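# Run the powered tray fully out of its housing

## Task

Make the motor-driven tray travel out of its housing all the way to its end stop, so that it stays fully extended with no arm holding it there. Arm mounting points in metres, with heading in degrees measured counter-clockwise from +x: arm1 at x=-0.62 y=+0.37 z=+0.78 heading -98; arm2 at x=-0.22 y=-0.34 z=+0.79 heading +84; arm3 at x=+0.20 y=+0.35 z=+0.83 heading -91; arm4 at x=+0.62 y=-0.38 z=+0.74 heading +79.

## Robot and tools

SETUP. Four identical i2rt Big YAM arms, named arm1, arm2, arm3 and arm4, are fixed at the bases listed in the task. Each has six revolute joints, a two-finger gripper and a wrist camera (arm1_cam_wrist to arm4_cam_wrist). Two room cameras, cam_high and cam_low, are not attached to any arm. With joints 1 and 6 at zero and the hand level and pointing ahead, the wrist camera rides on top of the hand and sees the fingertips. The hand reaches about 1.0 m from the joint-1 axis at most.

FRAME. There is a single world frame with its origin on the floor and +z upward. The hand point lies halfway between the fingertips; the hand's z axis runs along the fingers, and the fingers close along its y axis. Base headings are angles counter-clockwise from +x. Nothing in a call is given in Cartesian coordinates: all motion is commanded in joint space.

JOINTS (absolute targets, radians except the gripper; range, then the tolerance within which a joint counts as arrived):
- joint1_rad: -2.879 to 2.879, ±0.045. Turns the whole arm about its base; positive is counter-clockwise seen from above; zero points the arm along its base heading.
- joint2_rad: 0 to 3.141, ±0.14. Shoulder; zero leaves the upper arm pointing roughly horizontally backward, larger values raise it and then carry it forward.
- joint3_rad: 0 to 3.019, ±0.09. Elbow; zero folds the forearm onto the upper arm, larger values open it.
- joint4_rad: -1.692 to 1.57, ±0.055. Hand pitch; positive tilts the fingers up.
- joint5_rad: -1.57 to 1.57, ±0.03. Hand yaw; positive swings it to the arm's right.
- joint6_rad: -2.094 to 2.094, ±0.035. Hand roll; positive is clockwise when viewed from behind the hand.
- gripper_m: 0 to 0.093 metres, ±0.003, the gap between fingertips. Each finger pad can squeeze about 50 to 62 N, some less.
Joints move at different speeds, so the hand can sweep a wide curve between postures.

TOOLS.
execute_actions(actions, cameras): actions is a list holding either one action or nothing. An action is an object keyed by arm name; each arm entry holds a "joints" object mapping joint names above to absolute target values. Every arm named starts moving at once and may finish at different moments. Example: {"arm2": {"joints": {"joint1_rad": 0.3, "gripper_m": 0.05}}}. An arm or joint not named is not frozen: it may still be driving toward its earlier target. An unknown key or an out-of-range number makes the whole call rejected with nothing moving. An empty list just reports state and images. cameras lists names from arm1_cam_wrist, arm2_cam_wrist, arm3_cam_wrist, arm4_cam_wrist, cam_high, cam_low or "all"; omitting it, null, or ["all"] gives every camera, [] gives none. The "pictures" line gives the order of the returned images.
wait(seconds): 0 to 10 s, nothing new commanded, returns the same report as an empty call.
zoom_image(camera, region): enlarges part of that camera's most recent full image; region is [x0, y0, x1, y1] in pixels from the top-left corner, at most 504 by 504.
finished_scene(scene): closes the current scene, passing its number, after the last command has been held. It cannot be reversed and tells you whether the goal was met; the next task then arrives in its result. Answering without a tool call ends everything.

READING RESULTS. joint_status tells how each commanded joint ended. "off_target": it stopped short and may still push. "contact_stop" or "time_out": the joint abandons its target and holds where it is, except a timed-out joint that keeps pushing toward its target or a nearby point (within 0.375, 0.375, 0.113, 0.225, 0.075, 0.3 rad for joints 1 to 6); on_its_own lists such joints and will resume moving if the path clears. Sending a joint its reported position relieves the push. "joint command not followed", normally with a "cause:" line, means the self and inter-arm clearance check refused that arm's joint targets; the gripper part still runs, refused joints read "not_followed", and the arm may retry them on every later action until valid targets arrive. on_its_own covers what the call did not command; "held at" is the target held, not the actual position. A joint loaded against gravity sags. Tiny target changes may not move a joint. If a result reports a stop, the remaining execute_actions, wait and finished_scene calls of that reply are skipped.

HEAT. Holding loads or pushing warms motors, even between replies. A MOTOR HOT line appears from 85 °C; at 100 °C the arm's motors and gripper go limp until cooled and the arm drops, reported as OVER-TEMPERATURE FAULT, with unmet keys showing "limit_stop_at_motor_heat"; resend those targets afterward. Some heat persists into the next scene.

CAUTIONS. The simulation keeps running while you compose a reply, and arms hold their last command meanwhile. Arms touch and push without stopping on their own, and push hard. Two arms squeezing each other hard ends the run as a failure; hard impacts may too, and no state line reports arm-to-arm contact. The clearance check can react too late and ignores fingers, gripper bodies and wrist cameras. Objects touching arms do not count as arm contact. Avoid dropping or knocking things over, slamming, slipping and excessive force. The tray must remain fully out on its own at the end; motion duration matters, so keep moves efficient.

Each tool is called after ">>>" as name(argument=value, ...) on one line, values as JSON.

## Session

>>> execute_actions(actions=[])

Scene clock: 0.00 s.
Motor temperatures (°C, as the motors report them): arm1=[22 22 22 20 21 19] | arm2=[19 21 23 21 20 22] | arm3=[22 20 22 20 21 20] | arm4=[20 22 25 18 21 20]
arm1.joint_positions: joint1_rad=+0.699 joint2_rad=+0.329 joint3_rad=+1.350 joint4_rad=-1.434 joint5_rad=+0.024 joint6_rad=-0.729 gripper_m=+0.094
arm1.joint_status: not commanded
arm1.hand: x=-0.5664 y=+0.2753 z=+1.3192 quat_wxyz=(-0.347, -0.122, -0.829, +0.421) (m; scene frame)
arm2.joint_positions: joint1_rad=-0.811 joint2_rad=+0.412 joint3_rad=+1.526 joint4_rad=-1.418 joint5_rad=-0.109 joint6_rad=-0.468 gripper_m=+0.094
arm2.joint_status: not commanded
arm2.hand: x=-0.1400 y=-0.2645 z=+1.4012 quat_wxyz=(-0.581, +0.453, -0.668, -0.104) (m; scene frame)
arm3.joint_positions: joint1_rad=+0.785 joint2_rad=+0.280 joint3_rad=+1.521 joint4_rad=-1.158 joint5_rad=-0.084 joint6_rad=-0.389 gripper_m=+0.095
arm3.joint_status: not commanded
arm3.hand: x=+0.2469 y=+0.3218 z=+1.5079 quat_wxyz=(-0.620, -0.105, -0.675, +0.385) (m; scene frame)
arm4.joint_positions: joint1_rad=-0.444 joint2_rad=+0.474 joint3_rad=+1.340 joint4_rad=-1.406 joint5_rad=-0.042 joint6_rad=-0.072 gripper_m=+0.094
arm4.joint_status: not commanded
arm4.hand: x=+0.7099 y=-0.2326 z=+1.2689 quat_wxyz=(-0.444, +0.431, -0.755, -0.216) (m; scene frame)
pictures: arm1_cam_wrist, arm2_cam_wrist, arm3_cam_wrist, arm4_cam_wrist, cam_high, cam_low
Images, in order (width x height): arm1_cam_wrist 504x504, arm2_cam_wrist 504x504, arm3_cam_wrist 504x504, arm4_cam_wrist 504x504, cam_high 504x504, cam_low 504x504.

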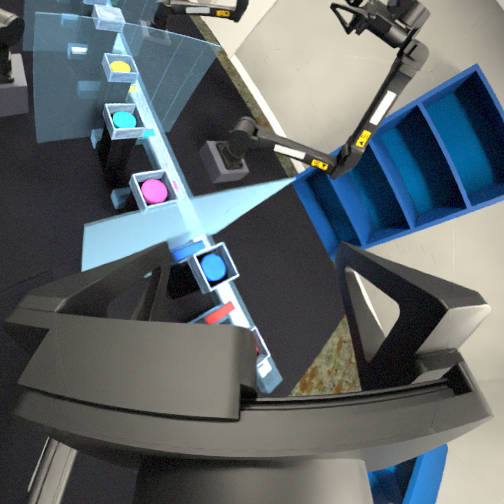

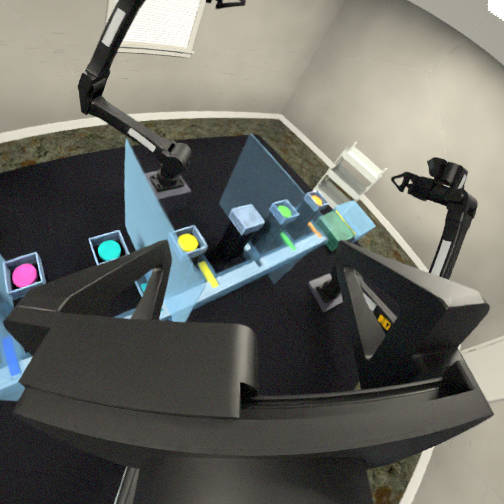

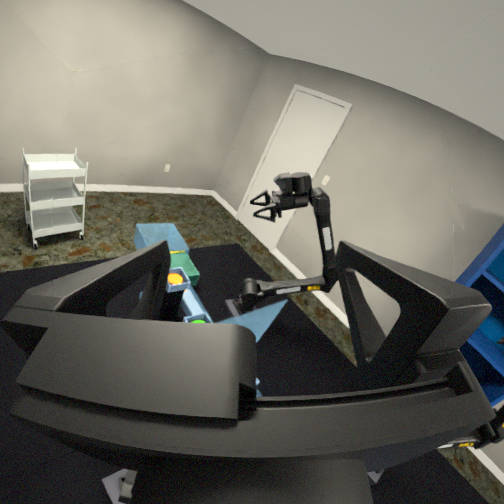

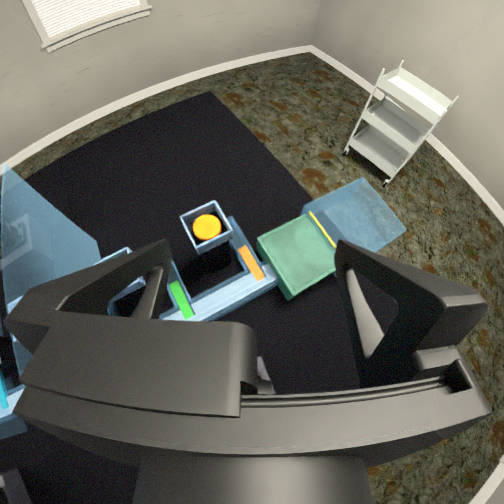

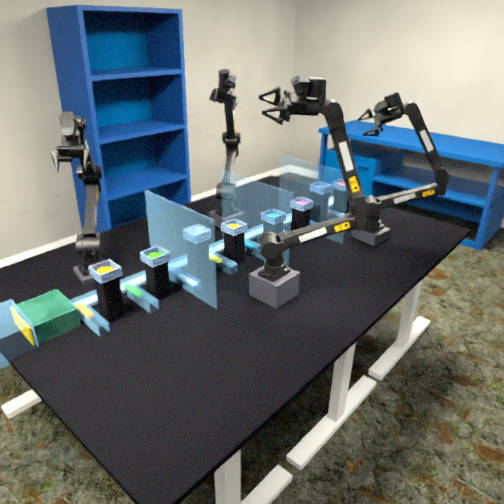

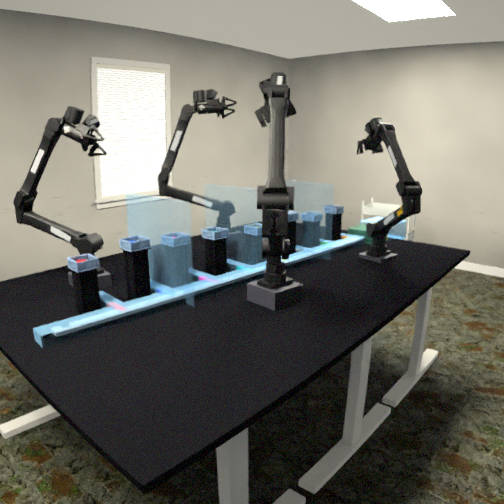

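>>> execute_actions(actions=[{"arm1":{"joints":{"joint1_rad":0.265,"joint2_rad":1.195,"joint3_rad":1.2,"joint4_rad":-1.57,"joint5_rad":0,"joint6_rad":0,"gripper_m":0}},"arm2":{"joints":{"joint1_rad":-0.095,"joint2_rad":1.315,"joint3_rad":1.25,"joint4_rad":-1.51,"joint5_rad":0,"joint6_rad":0,"gripper_m":0}},"arm3":{"joints":{"joint1_rad":-0.33,"joint2_rad":1.235,"joint3_rad":1.08,"joint4_rad":-1.40,"joint5_rad":0,"joint6_rad":0,"gripper_m":0}},"arm4":{"joints":{"joint1_rad":-0.125,"joint2_rad":1.41,"joint3_rad":1.50,"joint4_rad":-1.645,"joint5_rad":0,"joint6_rad":0,"gripper_m":0}}}])

Scene clock: 6.70 s.
Motor temperatures (°C, as the motors report them): arm1=[22 22 23 20 21 19] | arm2=[19 21 24 21 20 22] | arm3=[22 20 23 20 21 20] | arm4=[20 22 26 18 21 20]
arm1.joint_positions: joint1_rad=+0.273 joint2_rad=+1.192 joint3_rad=+1.196 joint4_rad=-1.556 joint5_rad=+0.000 joint6_rad=-0.018 gripper_m=+0.000
arm1.joint_status: all done
arm1.hand: x=-0.5755 y=+0.0437 z=+1.0374 quat_wxyz=(-0.006, -0.649, -0.761, +0.005) (m; scene frame)
arm2.joint_positions: joint1_rad=-0.092 joint2_rad=+1.301 joint3_rad=+1.253 joint4_rad=-1.496 joint5_rad=+0.001 joint6_rad=-0.015 gripper_m=+0.000
arm2.joint_status: all done
arm2.hand: x=-0.1429 y=+0.0265 z=+1.0380 quat_wxyz=(-0.007, +0.640, -0.768, -0.015) (m; scene frame)
arm3.joint_positions: joint1_rad=-0.331 joint2_rad=+1.238 joint3_rad=+1.063 joint4_rad=-1.391 joint5_rad=-0.002 joint6_rad=-0.013 gripper_m=+0.001
arm3.joint_status: all done
arm3.hand: x=+0.0845 y=+0.0270 z=+1.0246 quat_wxyz=(+0.005, -0.813, -0.582, +0.006) (m; scene frame)
arm4.joint_positions: joint1_rad=-0.128 joint2_rad=+1.430 joint3_rad=+1.474 joint4_rad=-1.631 joint5_rad=-0.002 joint6_rad=-0.012 gripper_m=+0.000
arm4.joint_status: all done
arm4.hand: x=+0.7464 y=+0.0137 z=+1.0252 quat_wxyz=(+0.004, +0.589, -0.808, +0.011) (m; scene frame)
pictures: arm1_cam_wrist, arm2_cam_wrist, arm3_cam_wrist, arm4_cam_wrist, cam_high, cam_low
Images, in order (width x height): arm1_cam_wrist 504x504, arm2_cam_wrist 504x504, arm3_cam_wrist 504x504, arm4_cam_wrist 504x504, cam_high 504x504, cam_low 504x504.

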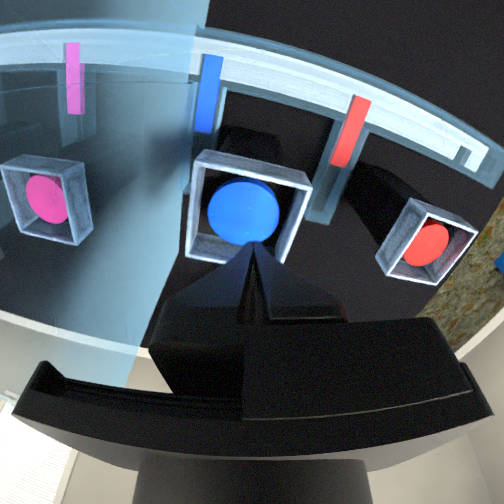

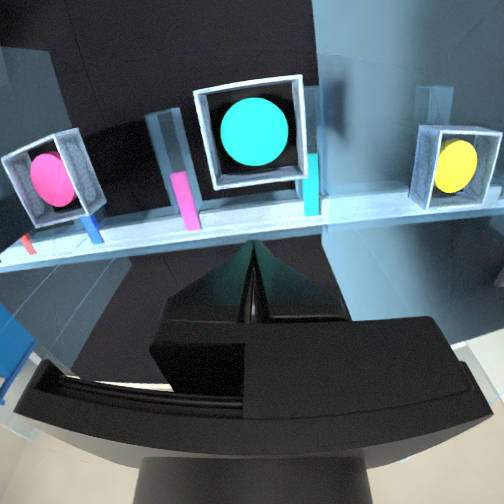

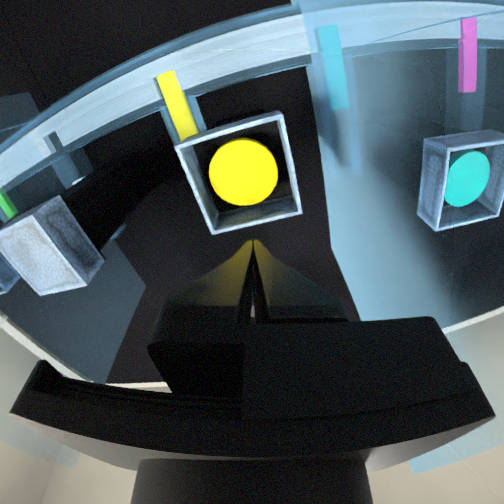

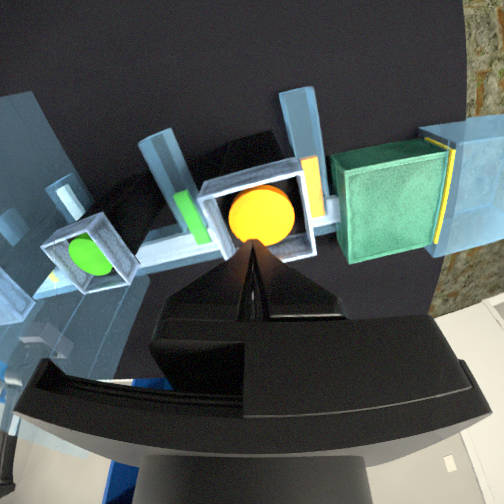

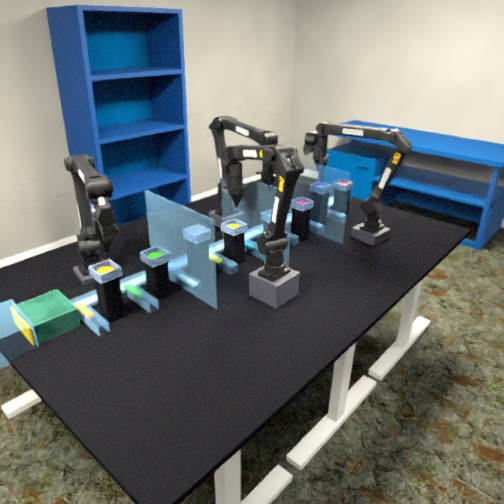

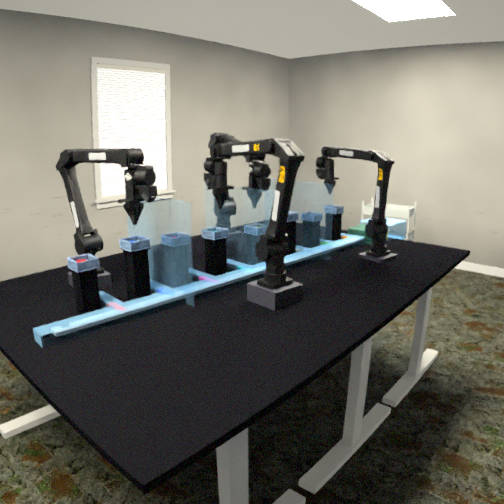

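>>> execute_actions(actions=[{"arm1":{"joints":{"joint1_rad":0.30,"joint2_rad":1.195,"joint3_rad":0.94,"joint4_rad":-1.30}},"arm2":{"joints":{"joint2_rad":1.51,"joint3_rad":1.095,"joint4_rad":-1.155}},"arm3":{"joints":{"joint1_rad":-0.305,"joint2_rad":1.375,"joint3_rad":0.872,"joint4_rad":-1.05}},"arm4":{"joints":{"joint1_rad":-0.155,"joint2_rad":1.365,"joint3_rad":1.14,"joint4_rad":-1.315}}}], cameras=["arm1_cam_wrist","arm2_cam_wrist","arm3_cam_wrist","arm4_cam_wrist"])

Scene clock: 17.27 s.
Motor temperatures (°C, as the motors report them): arm1=[22 22 24 20 21 19] | arm2=[19 22 25 21 20 22] | arm3=[22 20 25 20 21 20] | arm4=[20 22 28 18 21 20]
arm1.joint_positions: joint1_rad=+0.289 joint2_rad=+1.181 joint3_rad=+0.972 joint4_rad=-1.329 joint5_rad=+0.000 joint6_rad=-0.016 gripper_m=+0.000
arm1.joint_status: all done
arm1.hand: x=-0.5714 y=+0.0538 z=+0.9562 quat_wxyz=(-0.012, -0.643, -0.766, +0.009) (m; scene frame)
arm2.joint_positions: joint1_rad=-0.092 joint2_rad=+1.481 joint3_rad=+1.113 joint4_rad=-1.176 joint5_rad=+0.000 joint6_rad=-0.014 gripper_m=+0.000
arm2.joint_status: all done
arm2.hand: x=-0.1361 y=+0.0701 z=+0.9190 quat_wxyz=(-0.006, +0.640, -0.769, -0.014) (m; scene frame)
arm3.joint_positions: joint1_rad=-0.312 joint2_rad=+1.362 joint3_rad=+0.891 joint4_rad=-1.066 joint5_rad=-0.002 joint6_rad=-0.013 gripper_m=+0.001
arm3.joint_status: all done
arm3.hand: x=+0.0832 y=+0.0077 z=+0.9221 quat_wxyz=(-0.003, -0.807, -0.590, +0.017) (m; scene frame)
arm4.joint_positions: joint1_rad=-0.152 joint2_rad=+1.353 joint3_rad=+1.157 joint4_rad=-1.336 joint5_rad=-0.002 joint6_rad=-0.011 gripper_m=+0.000
arm4.joint_status: all done
arm4.hand: x=+0.7490 y=-0.0119 z=+0.9343 quat_wxyz=(-0.019, +0.579, -0.815, -0.005) (m; scene frame)
pictures: arm1_cam_wrist, arm2_cam_wrist, arm3_cam_wrist, arm4_cam_wrist
Images, in order (width x height): arm1_cam_wrist 504x504, arm2_cam_wrist 504x504, arm3_cam_wrist 504x504, arm4_cam_wrist 504x504.

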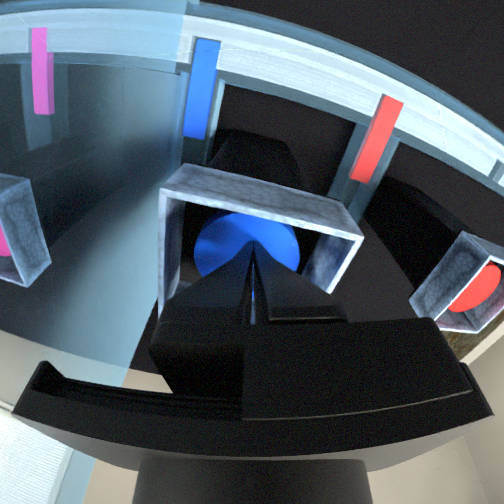

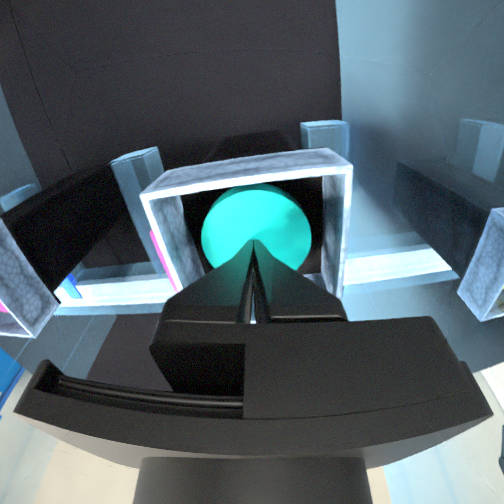

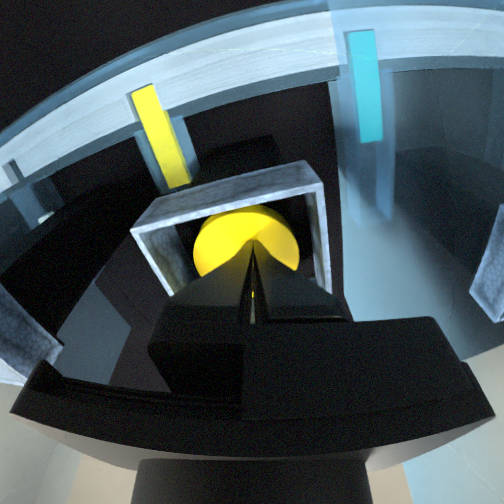

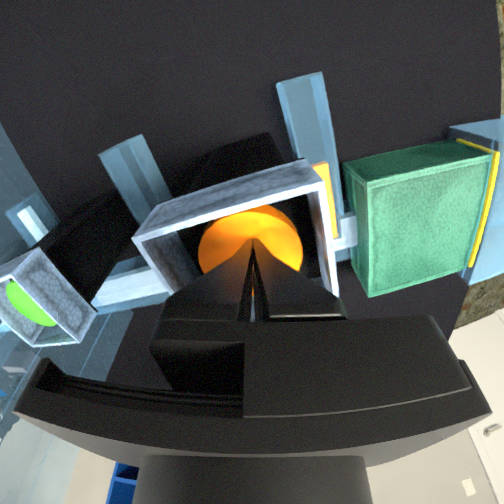

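All on buttons. Wait and check whether all bolts retract.

>>> wait(seconds=10)

Scene clock: 27.53 s.
Motor temperatures (°C, as the motors report them): arm1=[22 22 24 20 21 19] | arm2=[19 22 25 21 20 22] | arm3=[22 20 24 20 21 20] | arm4=[20 22 28 18 21 20]
arm1.joint_positions: joint1_rad=+0.289 joint2_rad=+1.181 joint3_rad=+0.972 joint4_rad=-1.329 joint5_rad=+0.000 joint6_rad=-0.016 gripper_m=+0.000
arm1.joint_status: all done
arm1.hand: x=-0.5714 y=+0.0538 z=+0.9562 quat_wxyz=(-0.012, -0.643, -0.766, +0.009) (m; scene frame)
arm2.joint_positions: joint1_rad=-0.092 joint2_rad=+1.481 joint3_rad=+1.113 joint4_rad=-1.176 joint5_rad=+0.000 joint6_rad=-0.014 gripper_m=+0.000
arm2.joint_status: all done
arm2.hand: x=-0.1361 y=+0.0701 z=+0.9190 quat_wxyz=(-0.006, +0.640, -0.769, -0.014) (m; scene frame)
arm3.joint_positions: joint1_rad=-0.312 joint2_rad=+1.362 joint3_rad=+0.891 joint4_rad=-1.066 joint5_rad=-0.002 joint6_rad=-0.013 gripper_m=+0.001
arm3.joint_status: all done
arm3.hand: x=+0.0832 y=+0.0077 z=+0.9221 quat_wxyz=(-0.003, -0.807, -0.590, +0.017) (m; scene frame)
arm4.joint_positions: joint1_rad=-0.152 joint2_rad=+1.353 joint3_rad=+1.157 joint4_rad=-1.336 joint5_rad=-0.002 joint6_rad=-0.011 gripper_m=+0.000
arm4.joint_status: all done
arm4.hand: x=+0.7490 y=-0.0119 z=+0.9343 quat_wxyz=(-0.019, +0.579, -0.815, -0.005) (m; scene frame)
wait: 10.00 s; at rest from the start
pictures: arm1_cam_wrist, arm2_cam_wrist, arm3_cam_wrist, arm4_cam_wrist, cam_high, cam_low
Images, in order (width x height): arm1_cam_wrist 504x504, arm2_cam_wrist 504x504, arm3_cam_wrist 504x504, arm4_cam_wrist 504x504, cam_high 504x504, cam_low 504x504.

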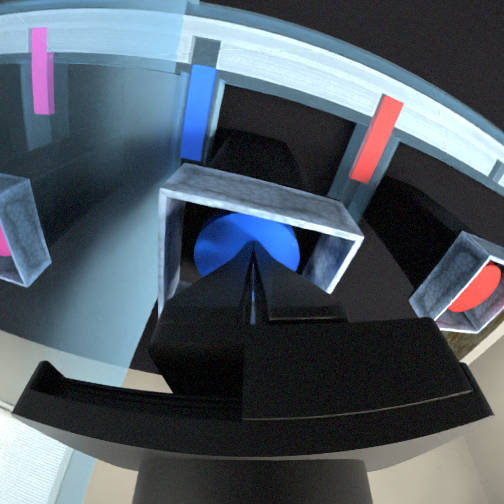

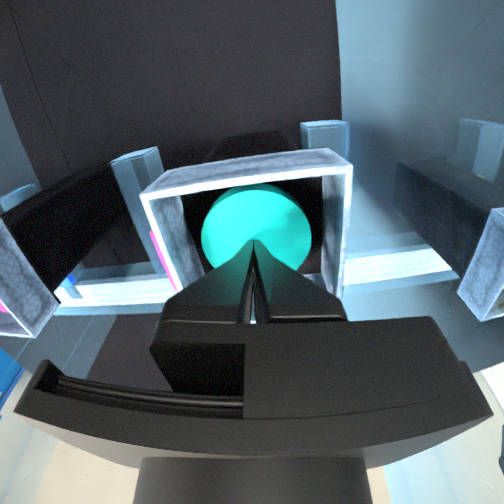

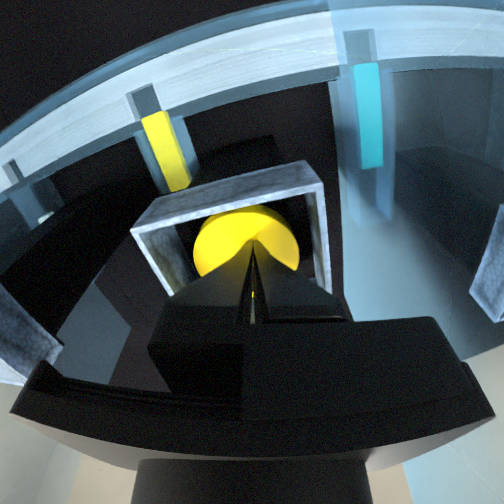

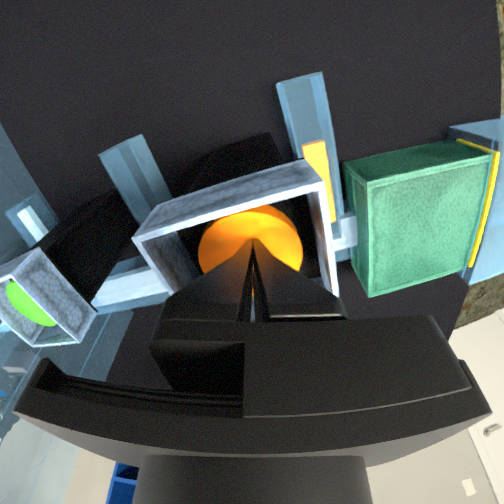

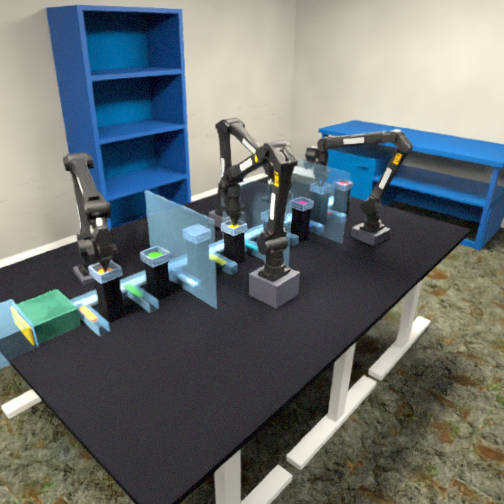

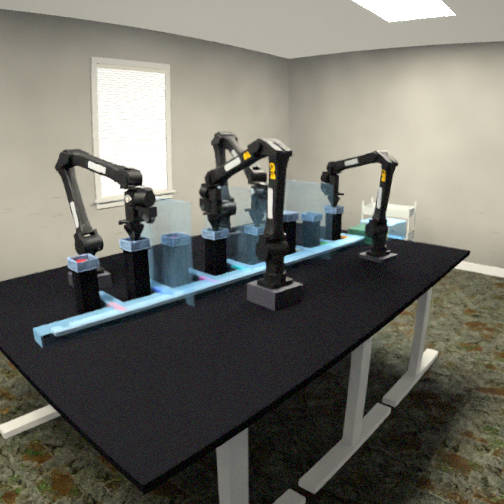

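>>> wait(seconds=10)

Scene clock: 45.13 s.
Motor temperatures (°C, as the motors report them): arm1=[22 22 23 20 21 19] | arm2=[19 22 26 21 20 22] | arm3=[22 20 24 20 21 20] | arm4=[20 23 27 18 21 20]
arm1.joint_positions: joint1_rad=+0.289 joint2_rad=+1.181 joint3_rad=+0.972 joint4_rad=-1.329 joint5_rad=+0.000 joint6_rad=-0.016 gripper_m=+0.000
arm1.joint_status: all done
arm1.hand: x=-0.5714 y=+0.0538 z=+0.9562 quat_wxyz=(-0.012, -0.643, -0.766, +0.009) (m; scene frame)
arm2.joint_positions: joint1_rad=-0.092 joint2_rad=+1.481 joint3_rad=+1.113 joint4_rad=-1.176 joint5_rad=+0.000 joint6_rad=-0.014 gripper_m=+0.000
arm2.joint_status: all done
arm2.hand: x=-0.1361 y=+0.0701 z=+0.9190 quat_wxyz=(-0.006, +0.640, -0.769, -0.014) (m; scene frame)
arm3.joint_positions: joint1_rad=-0.312 joint2_rad=+1.362 joint3_rad=+0.891 joint4_rad=-1.066 joint5_rad=-0.002 joint6_rad=-0.013 gripper_m=+0.001
arm3.joint_status: all done
arm3.hand: x=+0.0832 y=+0.0077 z=+0.9221 quat_wxyz=(-0.003, -0.807, -0.590, +0.017) (m; scene frame)
arm4.joint_positions: joint1_rad=-0.152 joint2_rad=+1.353 joint3_rad=+1.157 joint4_rad=-1.336 joint5_rad=-0.002 joint6_rad=-0.011 gripper_m=+0.000
arm4.joint_status: all done
arm4.hand: x=+0.7490 y=-0.0119 z=+0.9343 quat_wxyz=(-0.019, +0.579, -0.815, -0.005) (m; scene frame)
wait: 10.00 s; at rest from the start
pictures: arm1_cam_wrist, arm2_cam_wrist, arm3_cam_wrist, arm4_cam_wrist, cam_high, cam_low
Images, in order (width x height): arm1_cam_wrist 504x504, arm2_cam_wrist 504x504, arm3_cam_wrist 504x504, arm4_cam_wrist 504x504, cam_high 504x504, cam_low 504x504.

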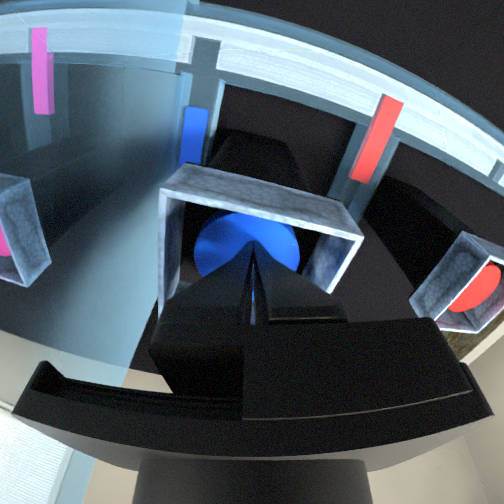

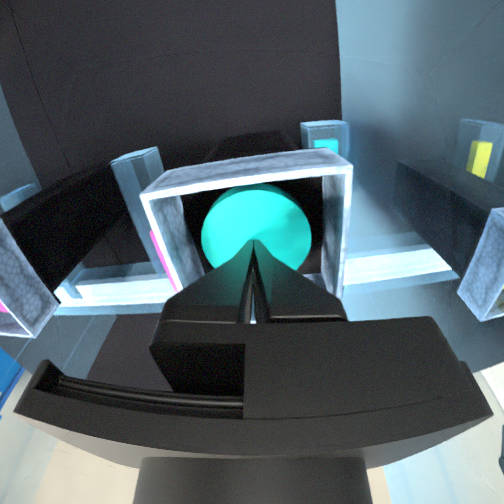

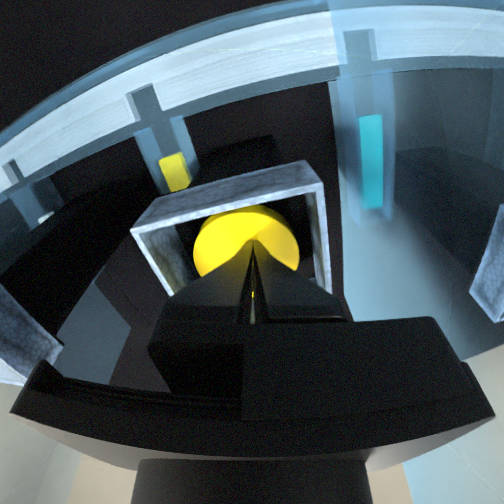

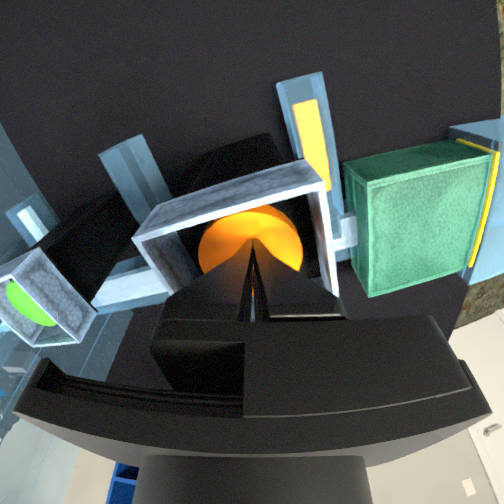

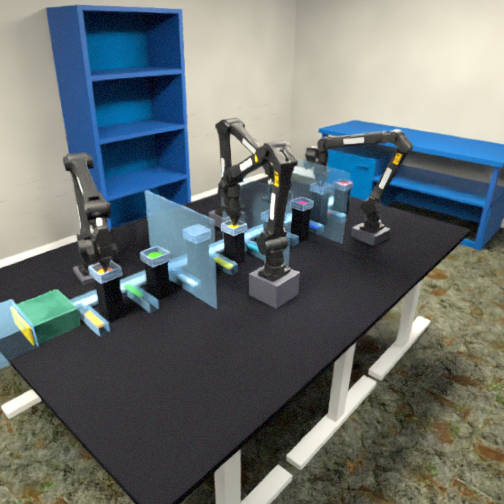

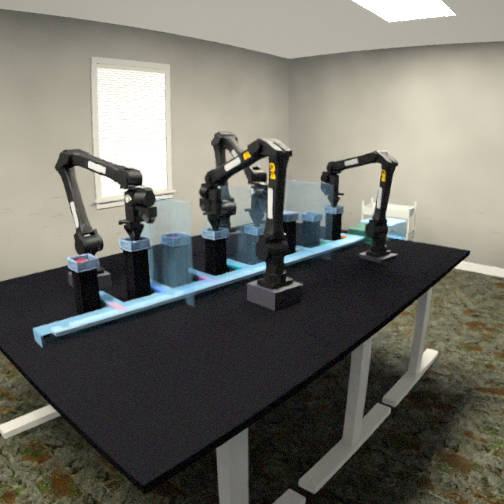

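>>> wait(seconds=7)

>>> execute_actions(actions=[{"arm1":{"joints":{"joint2_rad":1.225,"joint3_rad":1.185,"joint4_rad":-1.515}},"arm2":{"joints":{"joint2_rad":1.495,"joint3_rad":1.37,"joint4_rad":-1.43}},"arm4":{"joints":{"joint2_rad":1.305,"joint3_rad":1.34,"joint4_rad":-1.567}}}], cameras=[])

>>> execute_actions(actions=[{"arm1":{"joints":{"joint1_rad":-0.395}},"arm2":{"joints":{"joint1_rad":0.413}},"arm4":{"joints":{"joint1_rad":0.433}}}], cameras=["arm1_cam_wrist","arm2_cam_wrist","arm4_cam_wrist"])

Scene clock: 53.83 s.
Motor temperatures (°C, as the motors report them): arm1=[22 22 23 20 21 19] | arm2=[19 22 26 21 20 22] | arm3=[22 20 24 20 21 20] | arm4=[20 23 27 18 21 20]
arm1.joint_positions: joint1_rad=+0.289 joint2_rad=+1.181 joint3_rad=+0.972 joint4_rad=-1.329 joint5_rad=+0.000 joint6_rad=-0.016 gripper_m=+0.000
arm1.joint_status: all done
arm1.hand: x=-0.5714 y=+0.0538 z=+0.9562 quat_wxyz=(-0.012, -0.643, -0.766, +0.009) (m; scene frame)
arm2.joint_positions: joint1_rad=-0.092 joint2_rad=+1.481 joint3_rad=+1.113 joint4_rad=-1.176 joint5_rad=+0.000 joint6_rad=-0.014 gripper_m=+0.000
arm2.joint_status: all done
arm2.hand: x=-0.1361 y=+0.0701 z=+0.9190 quat_wxyz=(-0.006, +0.640, -0.769, -0.014) (m; scene frame)
arm3.joint_positions: joint1_rad=-0.312 joint2_rad=+1.362 joint3_rad=+0.891 joint4_rad=-1.066 joint5_rad=-0.002 joint6_rad=-0.013 gripper_m=+0.001
arm3.joint_status: all done
arm3.hand: x=+0.0832 y=+0.0077 z=+0.9221 quat_wxyz=(-0.003, -0.807, -0.590, +0.017) (m; scene frame)
arm4.joint_positions: joint1_rad=-0.152 joint2_rad=+1.353 joint3_rad=+1.157 joint4_rad=-1.336 joint5_rad=-0.002 joint6_rad=-0.011 gripper_m=+0.000
arm4.joint_status: all done
arm4.hand: x=+0.7490 y=-0.0119 z=+0.9343 quat_wxyz=(-0.019, +0.579, -0.815, -0.005) (m; scene frame)
wait: 7.00 s; at rest from the start
pictures: arm1_cam_wrist, arm2_cam_wrist, arm3_cam_wrist, arm4_cam_wrist, cam_high, cam_low
Images, in order (width x height): arm1_cam_wrist 504x504, arm2_cam_wrist 504x504, arm3_cam_wrist 504x504, arm4_cam_wrist 504x504, cam_high 504x504, cam_low 504x504.

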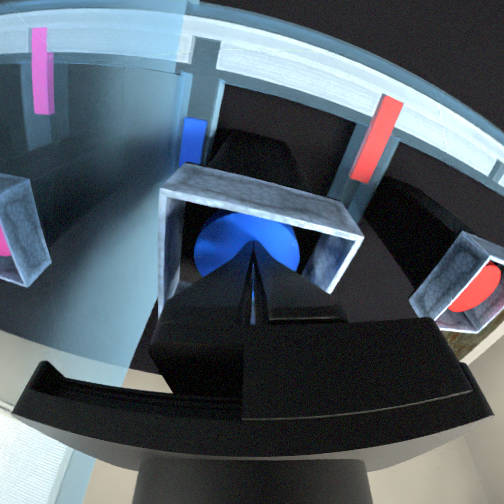

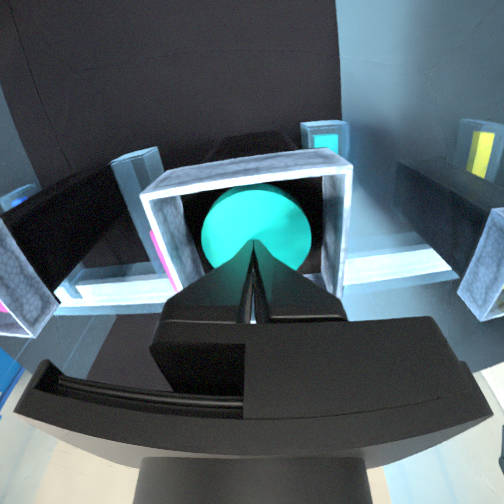

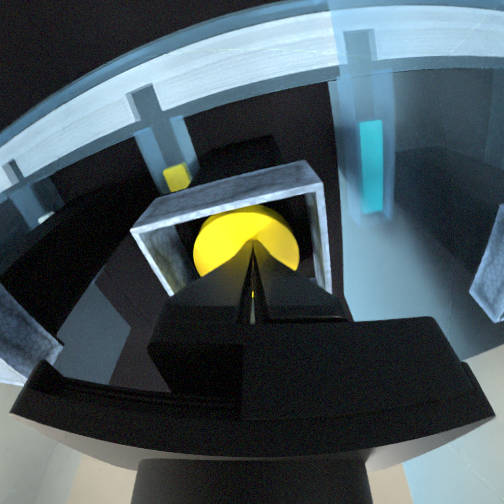

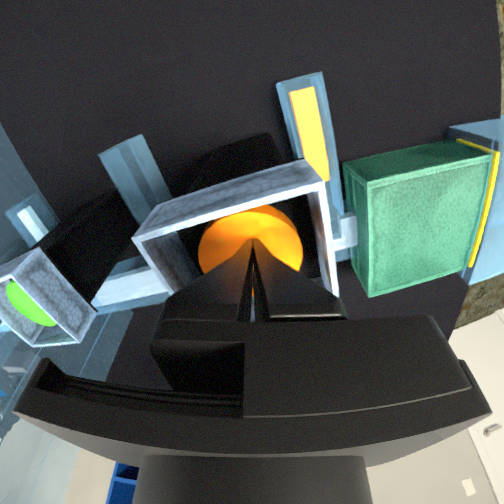

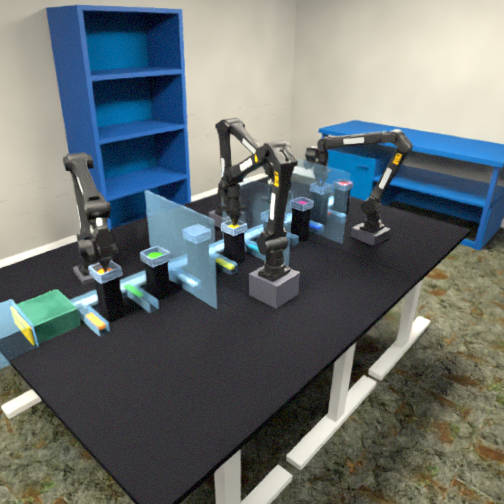

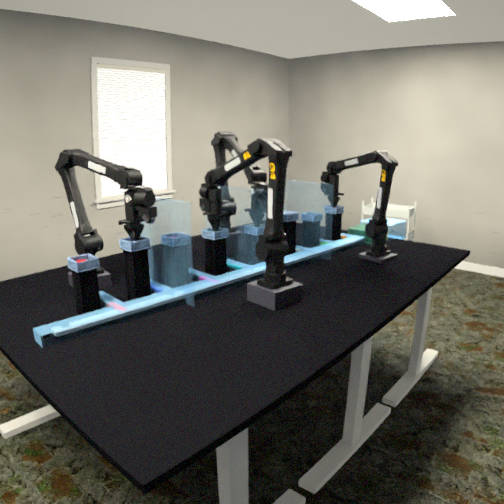

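Scene clock: 54.90 s.
Motor temperatures (°C, as the motors report them): arm1=[22 22 24 20 21 19] | arm2=[19 22 26 21 20 22] | arm3=[22 20 24 20 21 20] | arm4=[20 23 28 18 21 20]
arm1.joint_positions: joint1_rad=+0.289 joint2_rad=+1.214 joint3_rad=+1.138 joint4_rad=-1.502 joint5_rad=+0.000 joint6_rad=-0.016 gripper_m=+0.000
arm1.joint_status: all done
arm1.hand: x=-0.5699 y=+0.0438 z=+1.0087 quat_wxyz=(+0.003, -0.643, -0.766, -0.004) (m; scene frame)
arm2.joint_positions: joint1_rad=-0.092 joint2_rad=+1.482 joint3_rad=+1.334 joint4_rad=-1.416 joint5_rad=+0.000 joint6_rad=-0.014 gripper_m=+0.000
arm2.joint_status: all done
arm2.hand: x=-0.1316 y=+0.0863 z=+1.0002 quat_wxyz=(+0.001, +0.640, -0.769, -0.008) (m; scene frame)
arm3.joint_positions: joint1_rad=-0.312 joint2_rad=+1.362 joint3_rad=+0.891 joint4_rad=-1.066 joint5_rad=-0.002 joint6_rad=-0.013 gripper_m=+0.001
arm3.joint_status: not commanded
arm3.hand: x=+0.0832 y=+0.0077 z=+0.9221 quat_wxyz=(-0.003, -0.807, -0.590, +0.017) (m; scene frame)
arm4.joint_positions: joint1_rad=-0.152 joint2_rad=+1.320 joint3_rad=+1.293 joint4_rad=-1.554 joint5_rad=-0.002 joint6_rad=-0.011 gripper_m=+0.000
arm4.joint_status: all done
arm4.hand: x=+0.7422 y=-0.0277 z=+0.9977 quat_wxyz=(+0.001, +0.579, -0.815, +0.009) (m; scene frame)
pictures: none
No camera images: the call's "cameras" was empty. Leave "cameras" out to get every camera's image.

Scene clock: 56.17 s.
Motor temperatures (°C, as the motors report them): arm1=[22 22 24 20 21 19] | arm2=[19 22 26 21 20 22] | arm3=[22 20 24 20 21 20] | arm4=[20 23 28 18 21 20]
arm1.joint_positions: joint1_rad=-0.390 joint2_rad=+1.214 joint3_rad=+1.138 joint4_rad=-1.502 joint5_rad=+0.000 joint6_rad=-0.016 gripper_m=+0.000
arm1.joint_status: all done
arm1.hand: x=-0.7875 y=+0.0841 z=+1.0087 quat_wxyz=(+0.003, -0.861, -0.508, -0.004) (m; scene frame)
arm2.joint_positions: joint1_rad=+0.421 joint2_rad=+1.482 joint3_rad=+1.334 joint4_rad=-1.416 joint5_rad=-0.001 joint6_rad=-0.013 gripper_m=+0.000
arm2.joint_status: all done
arm2.hand: x=-0.3524 y=+0.0733 z=+1.0033 quat_wxyz=(+0.001, +0.813, -0.582, -0.010) (m; scene frame)
arm3.joint_positions: joint1_rad=-0.312 joint2_rad=+1.362 joint3_rad=+0.891 joint4_rad=-1.066 joint5_rad=-0.002 joint6_rad=-0.013 gripper_m=+0.001
arm3.joint_status: not commanded
arm3.hand: x=+0.0832 y=+0.0077 z=+0.9221 quat_wxyz=(-0.003, -0.807, -0.590, +0.017) (m; scene frame)
arm4.joint_positions: joint1_rad=+0.438 joint2_rad=+1.320 joint3_rad=+1.293 joint4_rad=-1.554 joint5_rad=+0.000 joint6_rad=-0.010 gripper_m=+0.000
arm4.joint_status: all done
arm4.hand: x=+0.5258 y=-0.0162 z=+0.9946 quat_wxyz=(+0.002, +0.791, -0.612, +0.011) (m; scene frame)
pictures: arm1_cam_wrist, arm2_cam_wrist, arm4_cam_wrist
Images, in order (width x height): arm1_cam_wrist 504x504, arm2_cam_wrist 504x504, arm4_cam_wrist 504x504.

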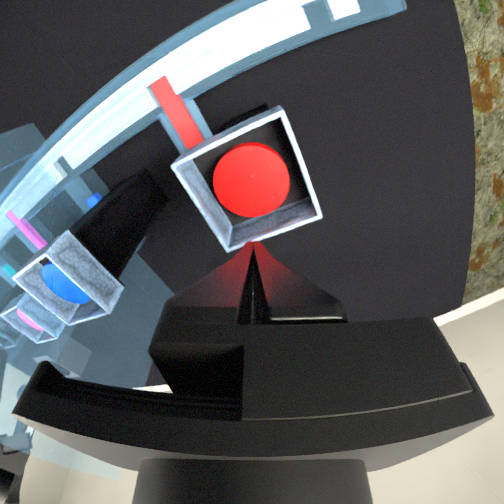

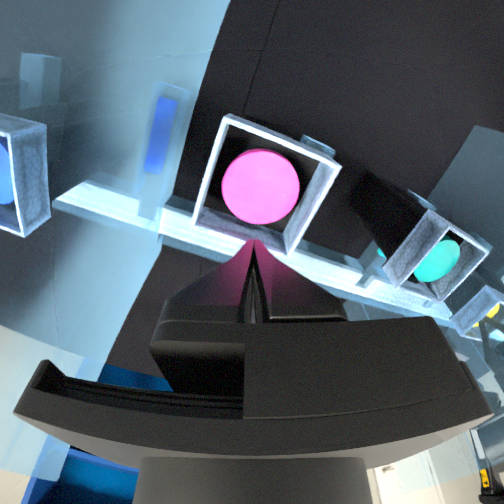

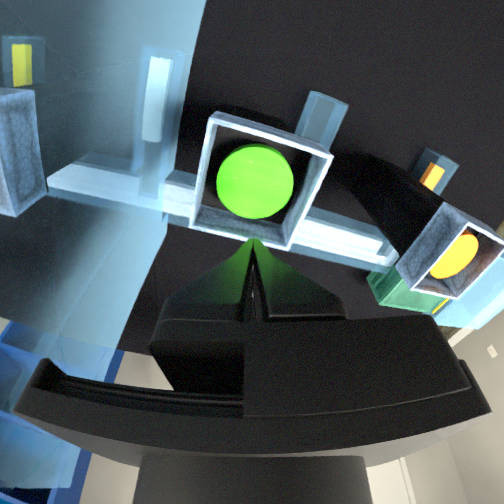

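>>> execute_actions(actions=[{"arm1":{"joints":{"joint2_rad":1.272,"joint3_rad":0.935,"joint4_rad":-1.222}},"arm2":{"joints":{"joint1_rad":0.405,"joint2_rad":1.555,"joint3_rad":1.157,"joint4_rad":-1.175}},"arm4":{"joints":{"joint2_rad":1.35,"joint3_rad":1.085,"joint4_rad":-1.287}}}], cameras=["arm1_cam_wrist","arm2_cam_wrist","arm4_cam_wrist"])

Scene clock: 58.13 s.
Motor temperatures (°C, as the motors report them): arm1=[22 22 24 20 21 19] | arm2=[19 22 27 21 20 22] | arm3=[22 20 24 20 21 20] | arm4=[20 23 28 18 21 20]
arm1.joint_positions: joint1_rad=-0.390 joint2_rad=+1.258 joint3_rad=+0.956 joint4_rad=-1.244 joint5_rad=+0.000 joint6_rad=-0.016 gripper_m=+0.000
arm1.joint_status: all done
arm1.hand: x=-0.7916 y=+0.0773 z=+0.9268 quat_wxyz=(-0.005, -0.861, -0.508, +0.009) (m; scene frame)
arm2.joint_positions: joint1_rad=+0.413 joint2_rad=+1.527 joint3_rad=+1.183 joint4_rad=-1.196 joint5_rad=-0.001 joint6_rad=-0.013 gripper_m=+0.000
arm2.joint_status: all done
arm2.hand: x=-0.3513 y=+0.0795 z=+0.9289 quat_wxyz=(-0.006, +0.811, -0.585, -0.020) (m; scene frame)
arm3.joint_positions: joint1_rad=-0.312 joint2_rad=+1.362 joint3_rad=+0.891 joint4_rad=-1.066 joint5_rad=-0.002 joint6_rad=-0.013 gripper_m=+0.001
arm3.joint_status: not commanded
arm3.hand: x=+0.0832 y=+0.0077 z=+0.9221 quat_wxyz=(-0.003, -0.807, -0.590, +0.017) (m; scene frame)
arm4.joint_positions: joint1_rad=+0.438 joint2_rad=+1.332 joint3_rad=+1.101 joint4_rad=-1.310 joint5_rad=+0.000 joint6_rad=-0.010 gripper_m=+0.000
arm4.joint_status: all done
arm4.hand: x=+0.5258 y=-0.0127 z=+0.9177 quat_wxyz=(-0.011, +0.791, -0.612, -0.004) (m; scene frame)
pictures: arm1_cam_wrist, arm2_cam_wrist, arm4_cam_wrist
Images, in order (width x height): arm1_cam_wrist 504x504, arm2_cam_wrist 504x504, arm4_cam_wrist 504x504.

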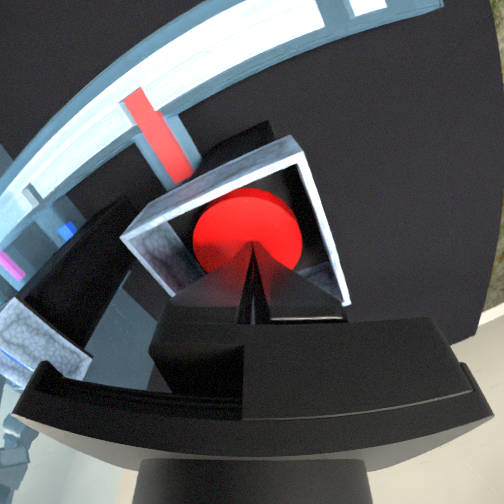

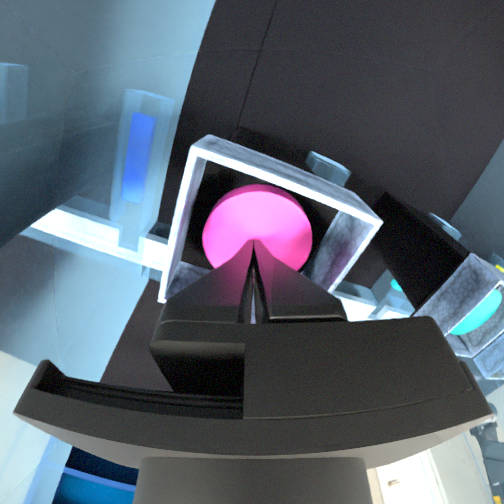

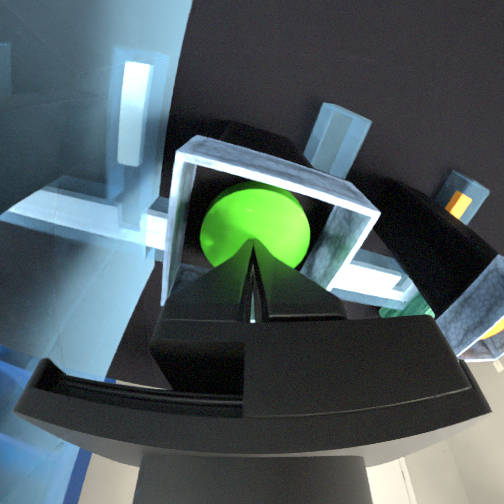

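>>> wait(seconds=10)

Scene clock: 68.53 s.
Motor temperatures (°C, as the motors report them): arm1=[22 22 24 20 21 19] | arm2=[19 22 26 21 20 22] | arm3=[22 20 24 20 21 20] | arm4=[20 23 28 18 21 20]
arm1.joint_positions: joint1_rad=-0.390 joint2_rad=+1.258 joint3_rad=+0.956 joint4_rad=-1.244 joint5_rad=+0.000 joint6_rad=-0.016 gripper_m=+0.000
arm1.joint_status: all done
arm1.hand: x=-0.7916 y=+0.0773 z=+0.9268 quat_wxyz=(-0.005, -0.861, -0.508, +0.009) (m; scene frame)
arm2.joint_positions: joint1_rad=+0.413 joint2_rad=+1.527 joint3_rad=+1.183 joint4_rad=-1.196 joint5_rad=-0.001 joint6_rad=-0.013 gripper_m=+0.000
arm2.joint_status: all done
arm2.hand: x=-0.3513 y=+0.0795 z=+0.9289 quat_wxyz=(-0.006, +0.811, -0.585, -0.020) (m; scene frame)
arm3.joint_positions: joint1_rad=-0.312 joint2_rad=+1.362 joint3_rad=+0.891 joint4_rad=-1.066 joint5_rad=-0.002 joint6_rad=-0.013 gripper_m=+0.001
arm3.joint_status: not commanded
arm3.hand: x=+0.0832 y=+0.0077 z=+0.9221 quat_wxyz=(-0.003, -0.807, -0.590, +0.017) (m; scene frame)
arm4.joint_positions: joint1_rad=+0.438 joint2_rad=+1.332 joint3_rad=+1.101 joint4_rad=-1.310 joint5_rad=+0.000 joint6_rad=-0.010 gripper_m=+0.000
arm4.joint_status: all done
arm4.hand: x=+0.5258 y=-0.0127 z=+0.9177 quat_wxyz=(-0.011, +0.791, -0.612, -0.004) (m; scene frame)
wait: 10.00 s; at rest from the start
pictures: arm1_cam_wrist, arm2_cam_wrist, arm3_cam_wrist, arm4_cam_wrist, cam_high, cam_low
Images, in order (width x height): arm1_cam_wrist 504x504, arm2_cam_wrist 504x504, arm3_cam_wrist 504x504, arm4_cam_wrist 504x504, cam_high 504x504, cam_low 504x504.

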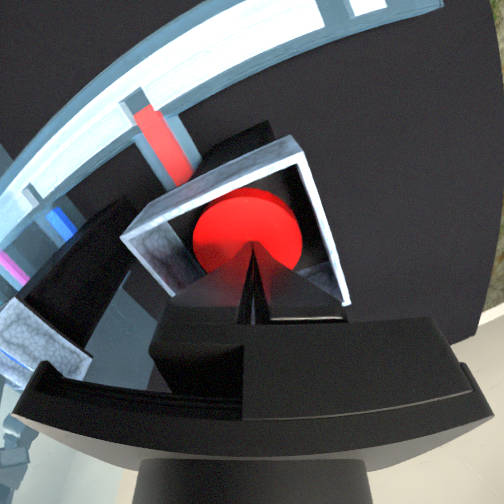

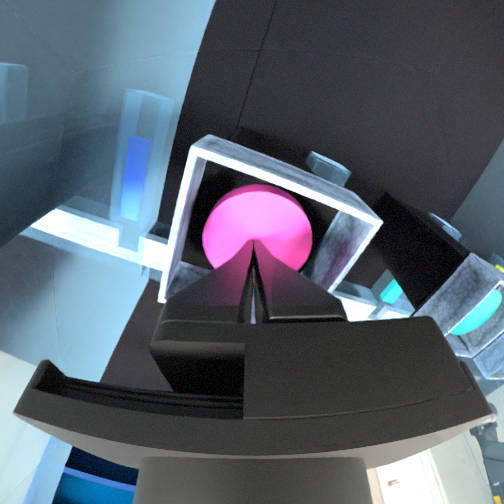

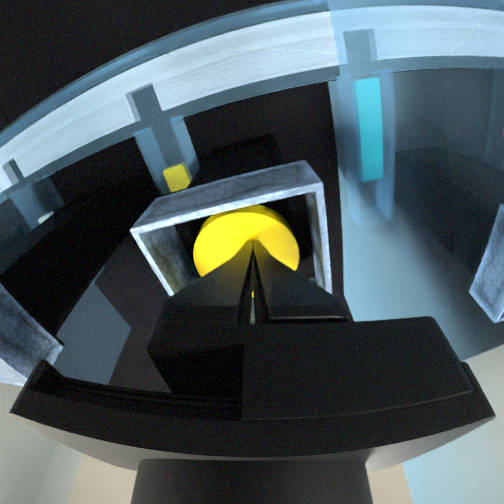

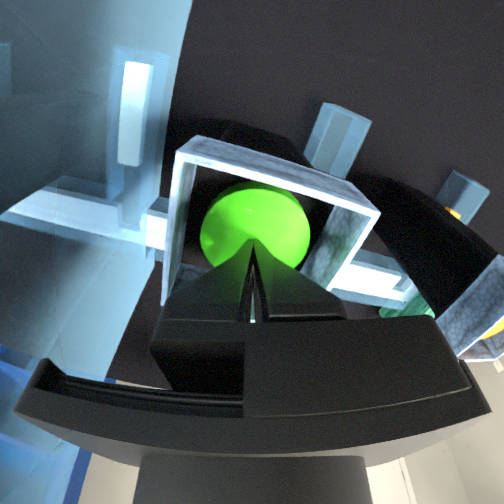

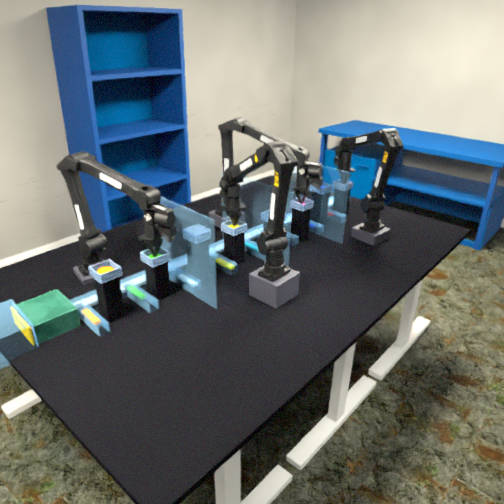

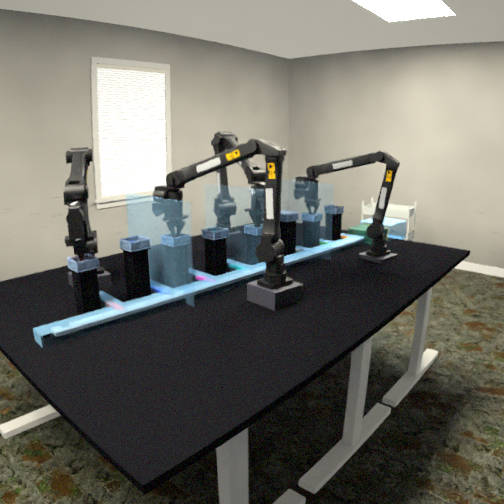

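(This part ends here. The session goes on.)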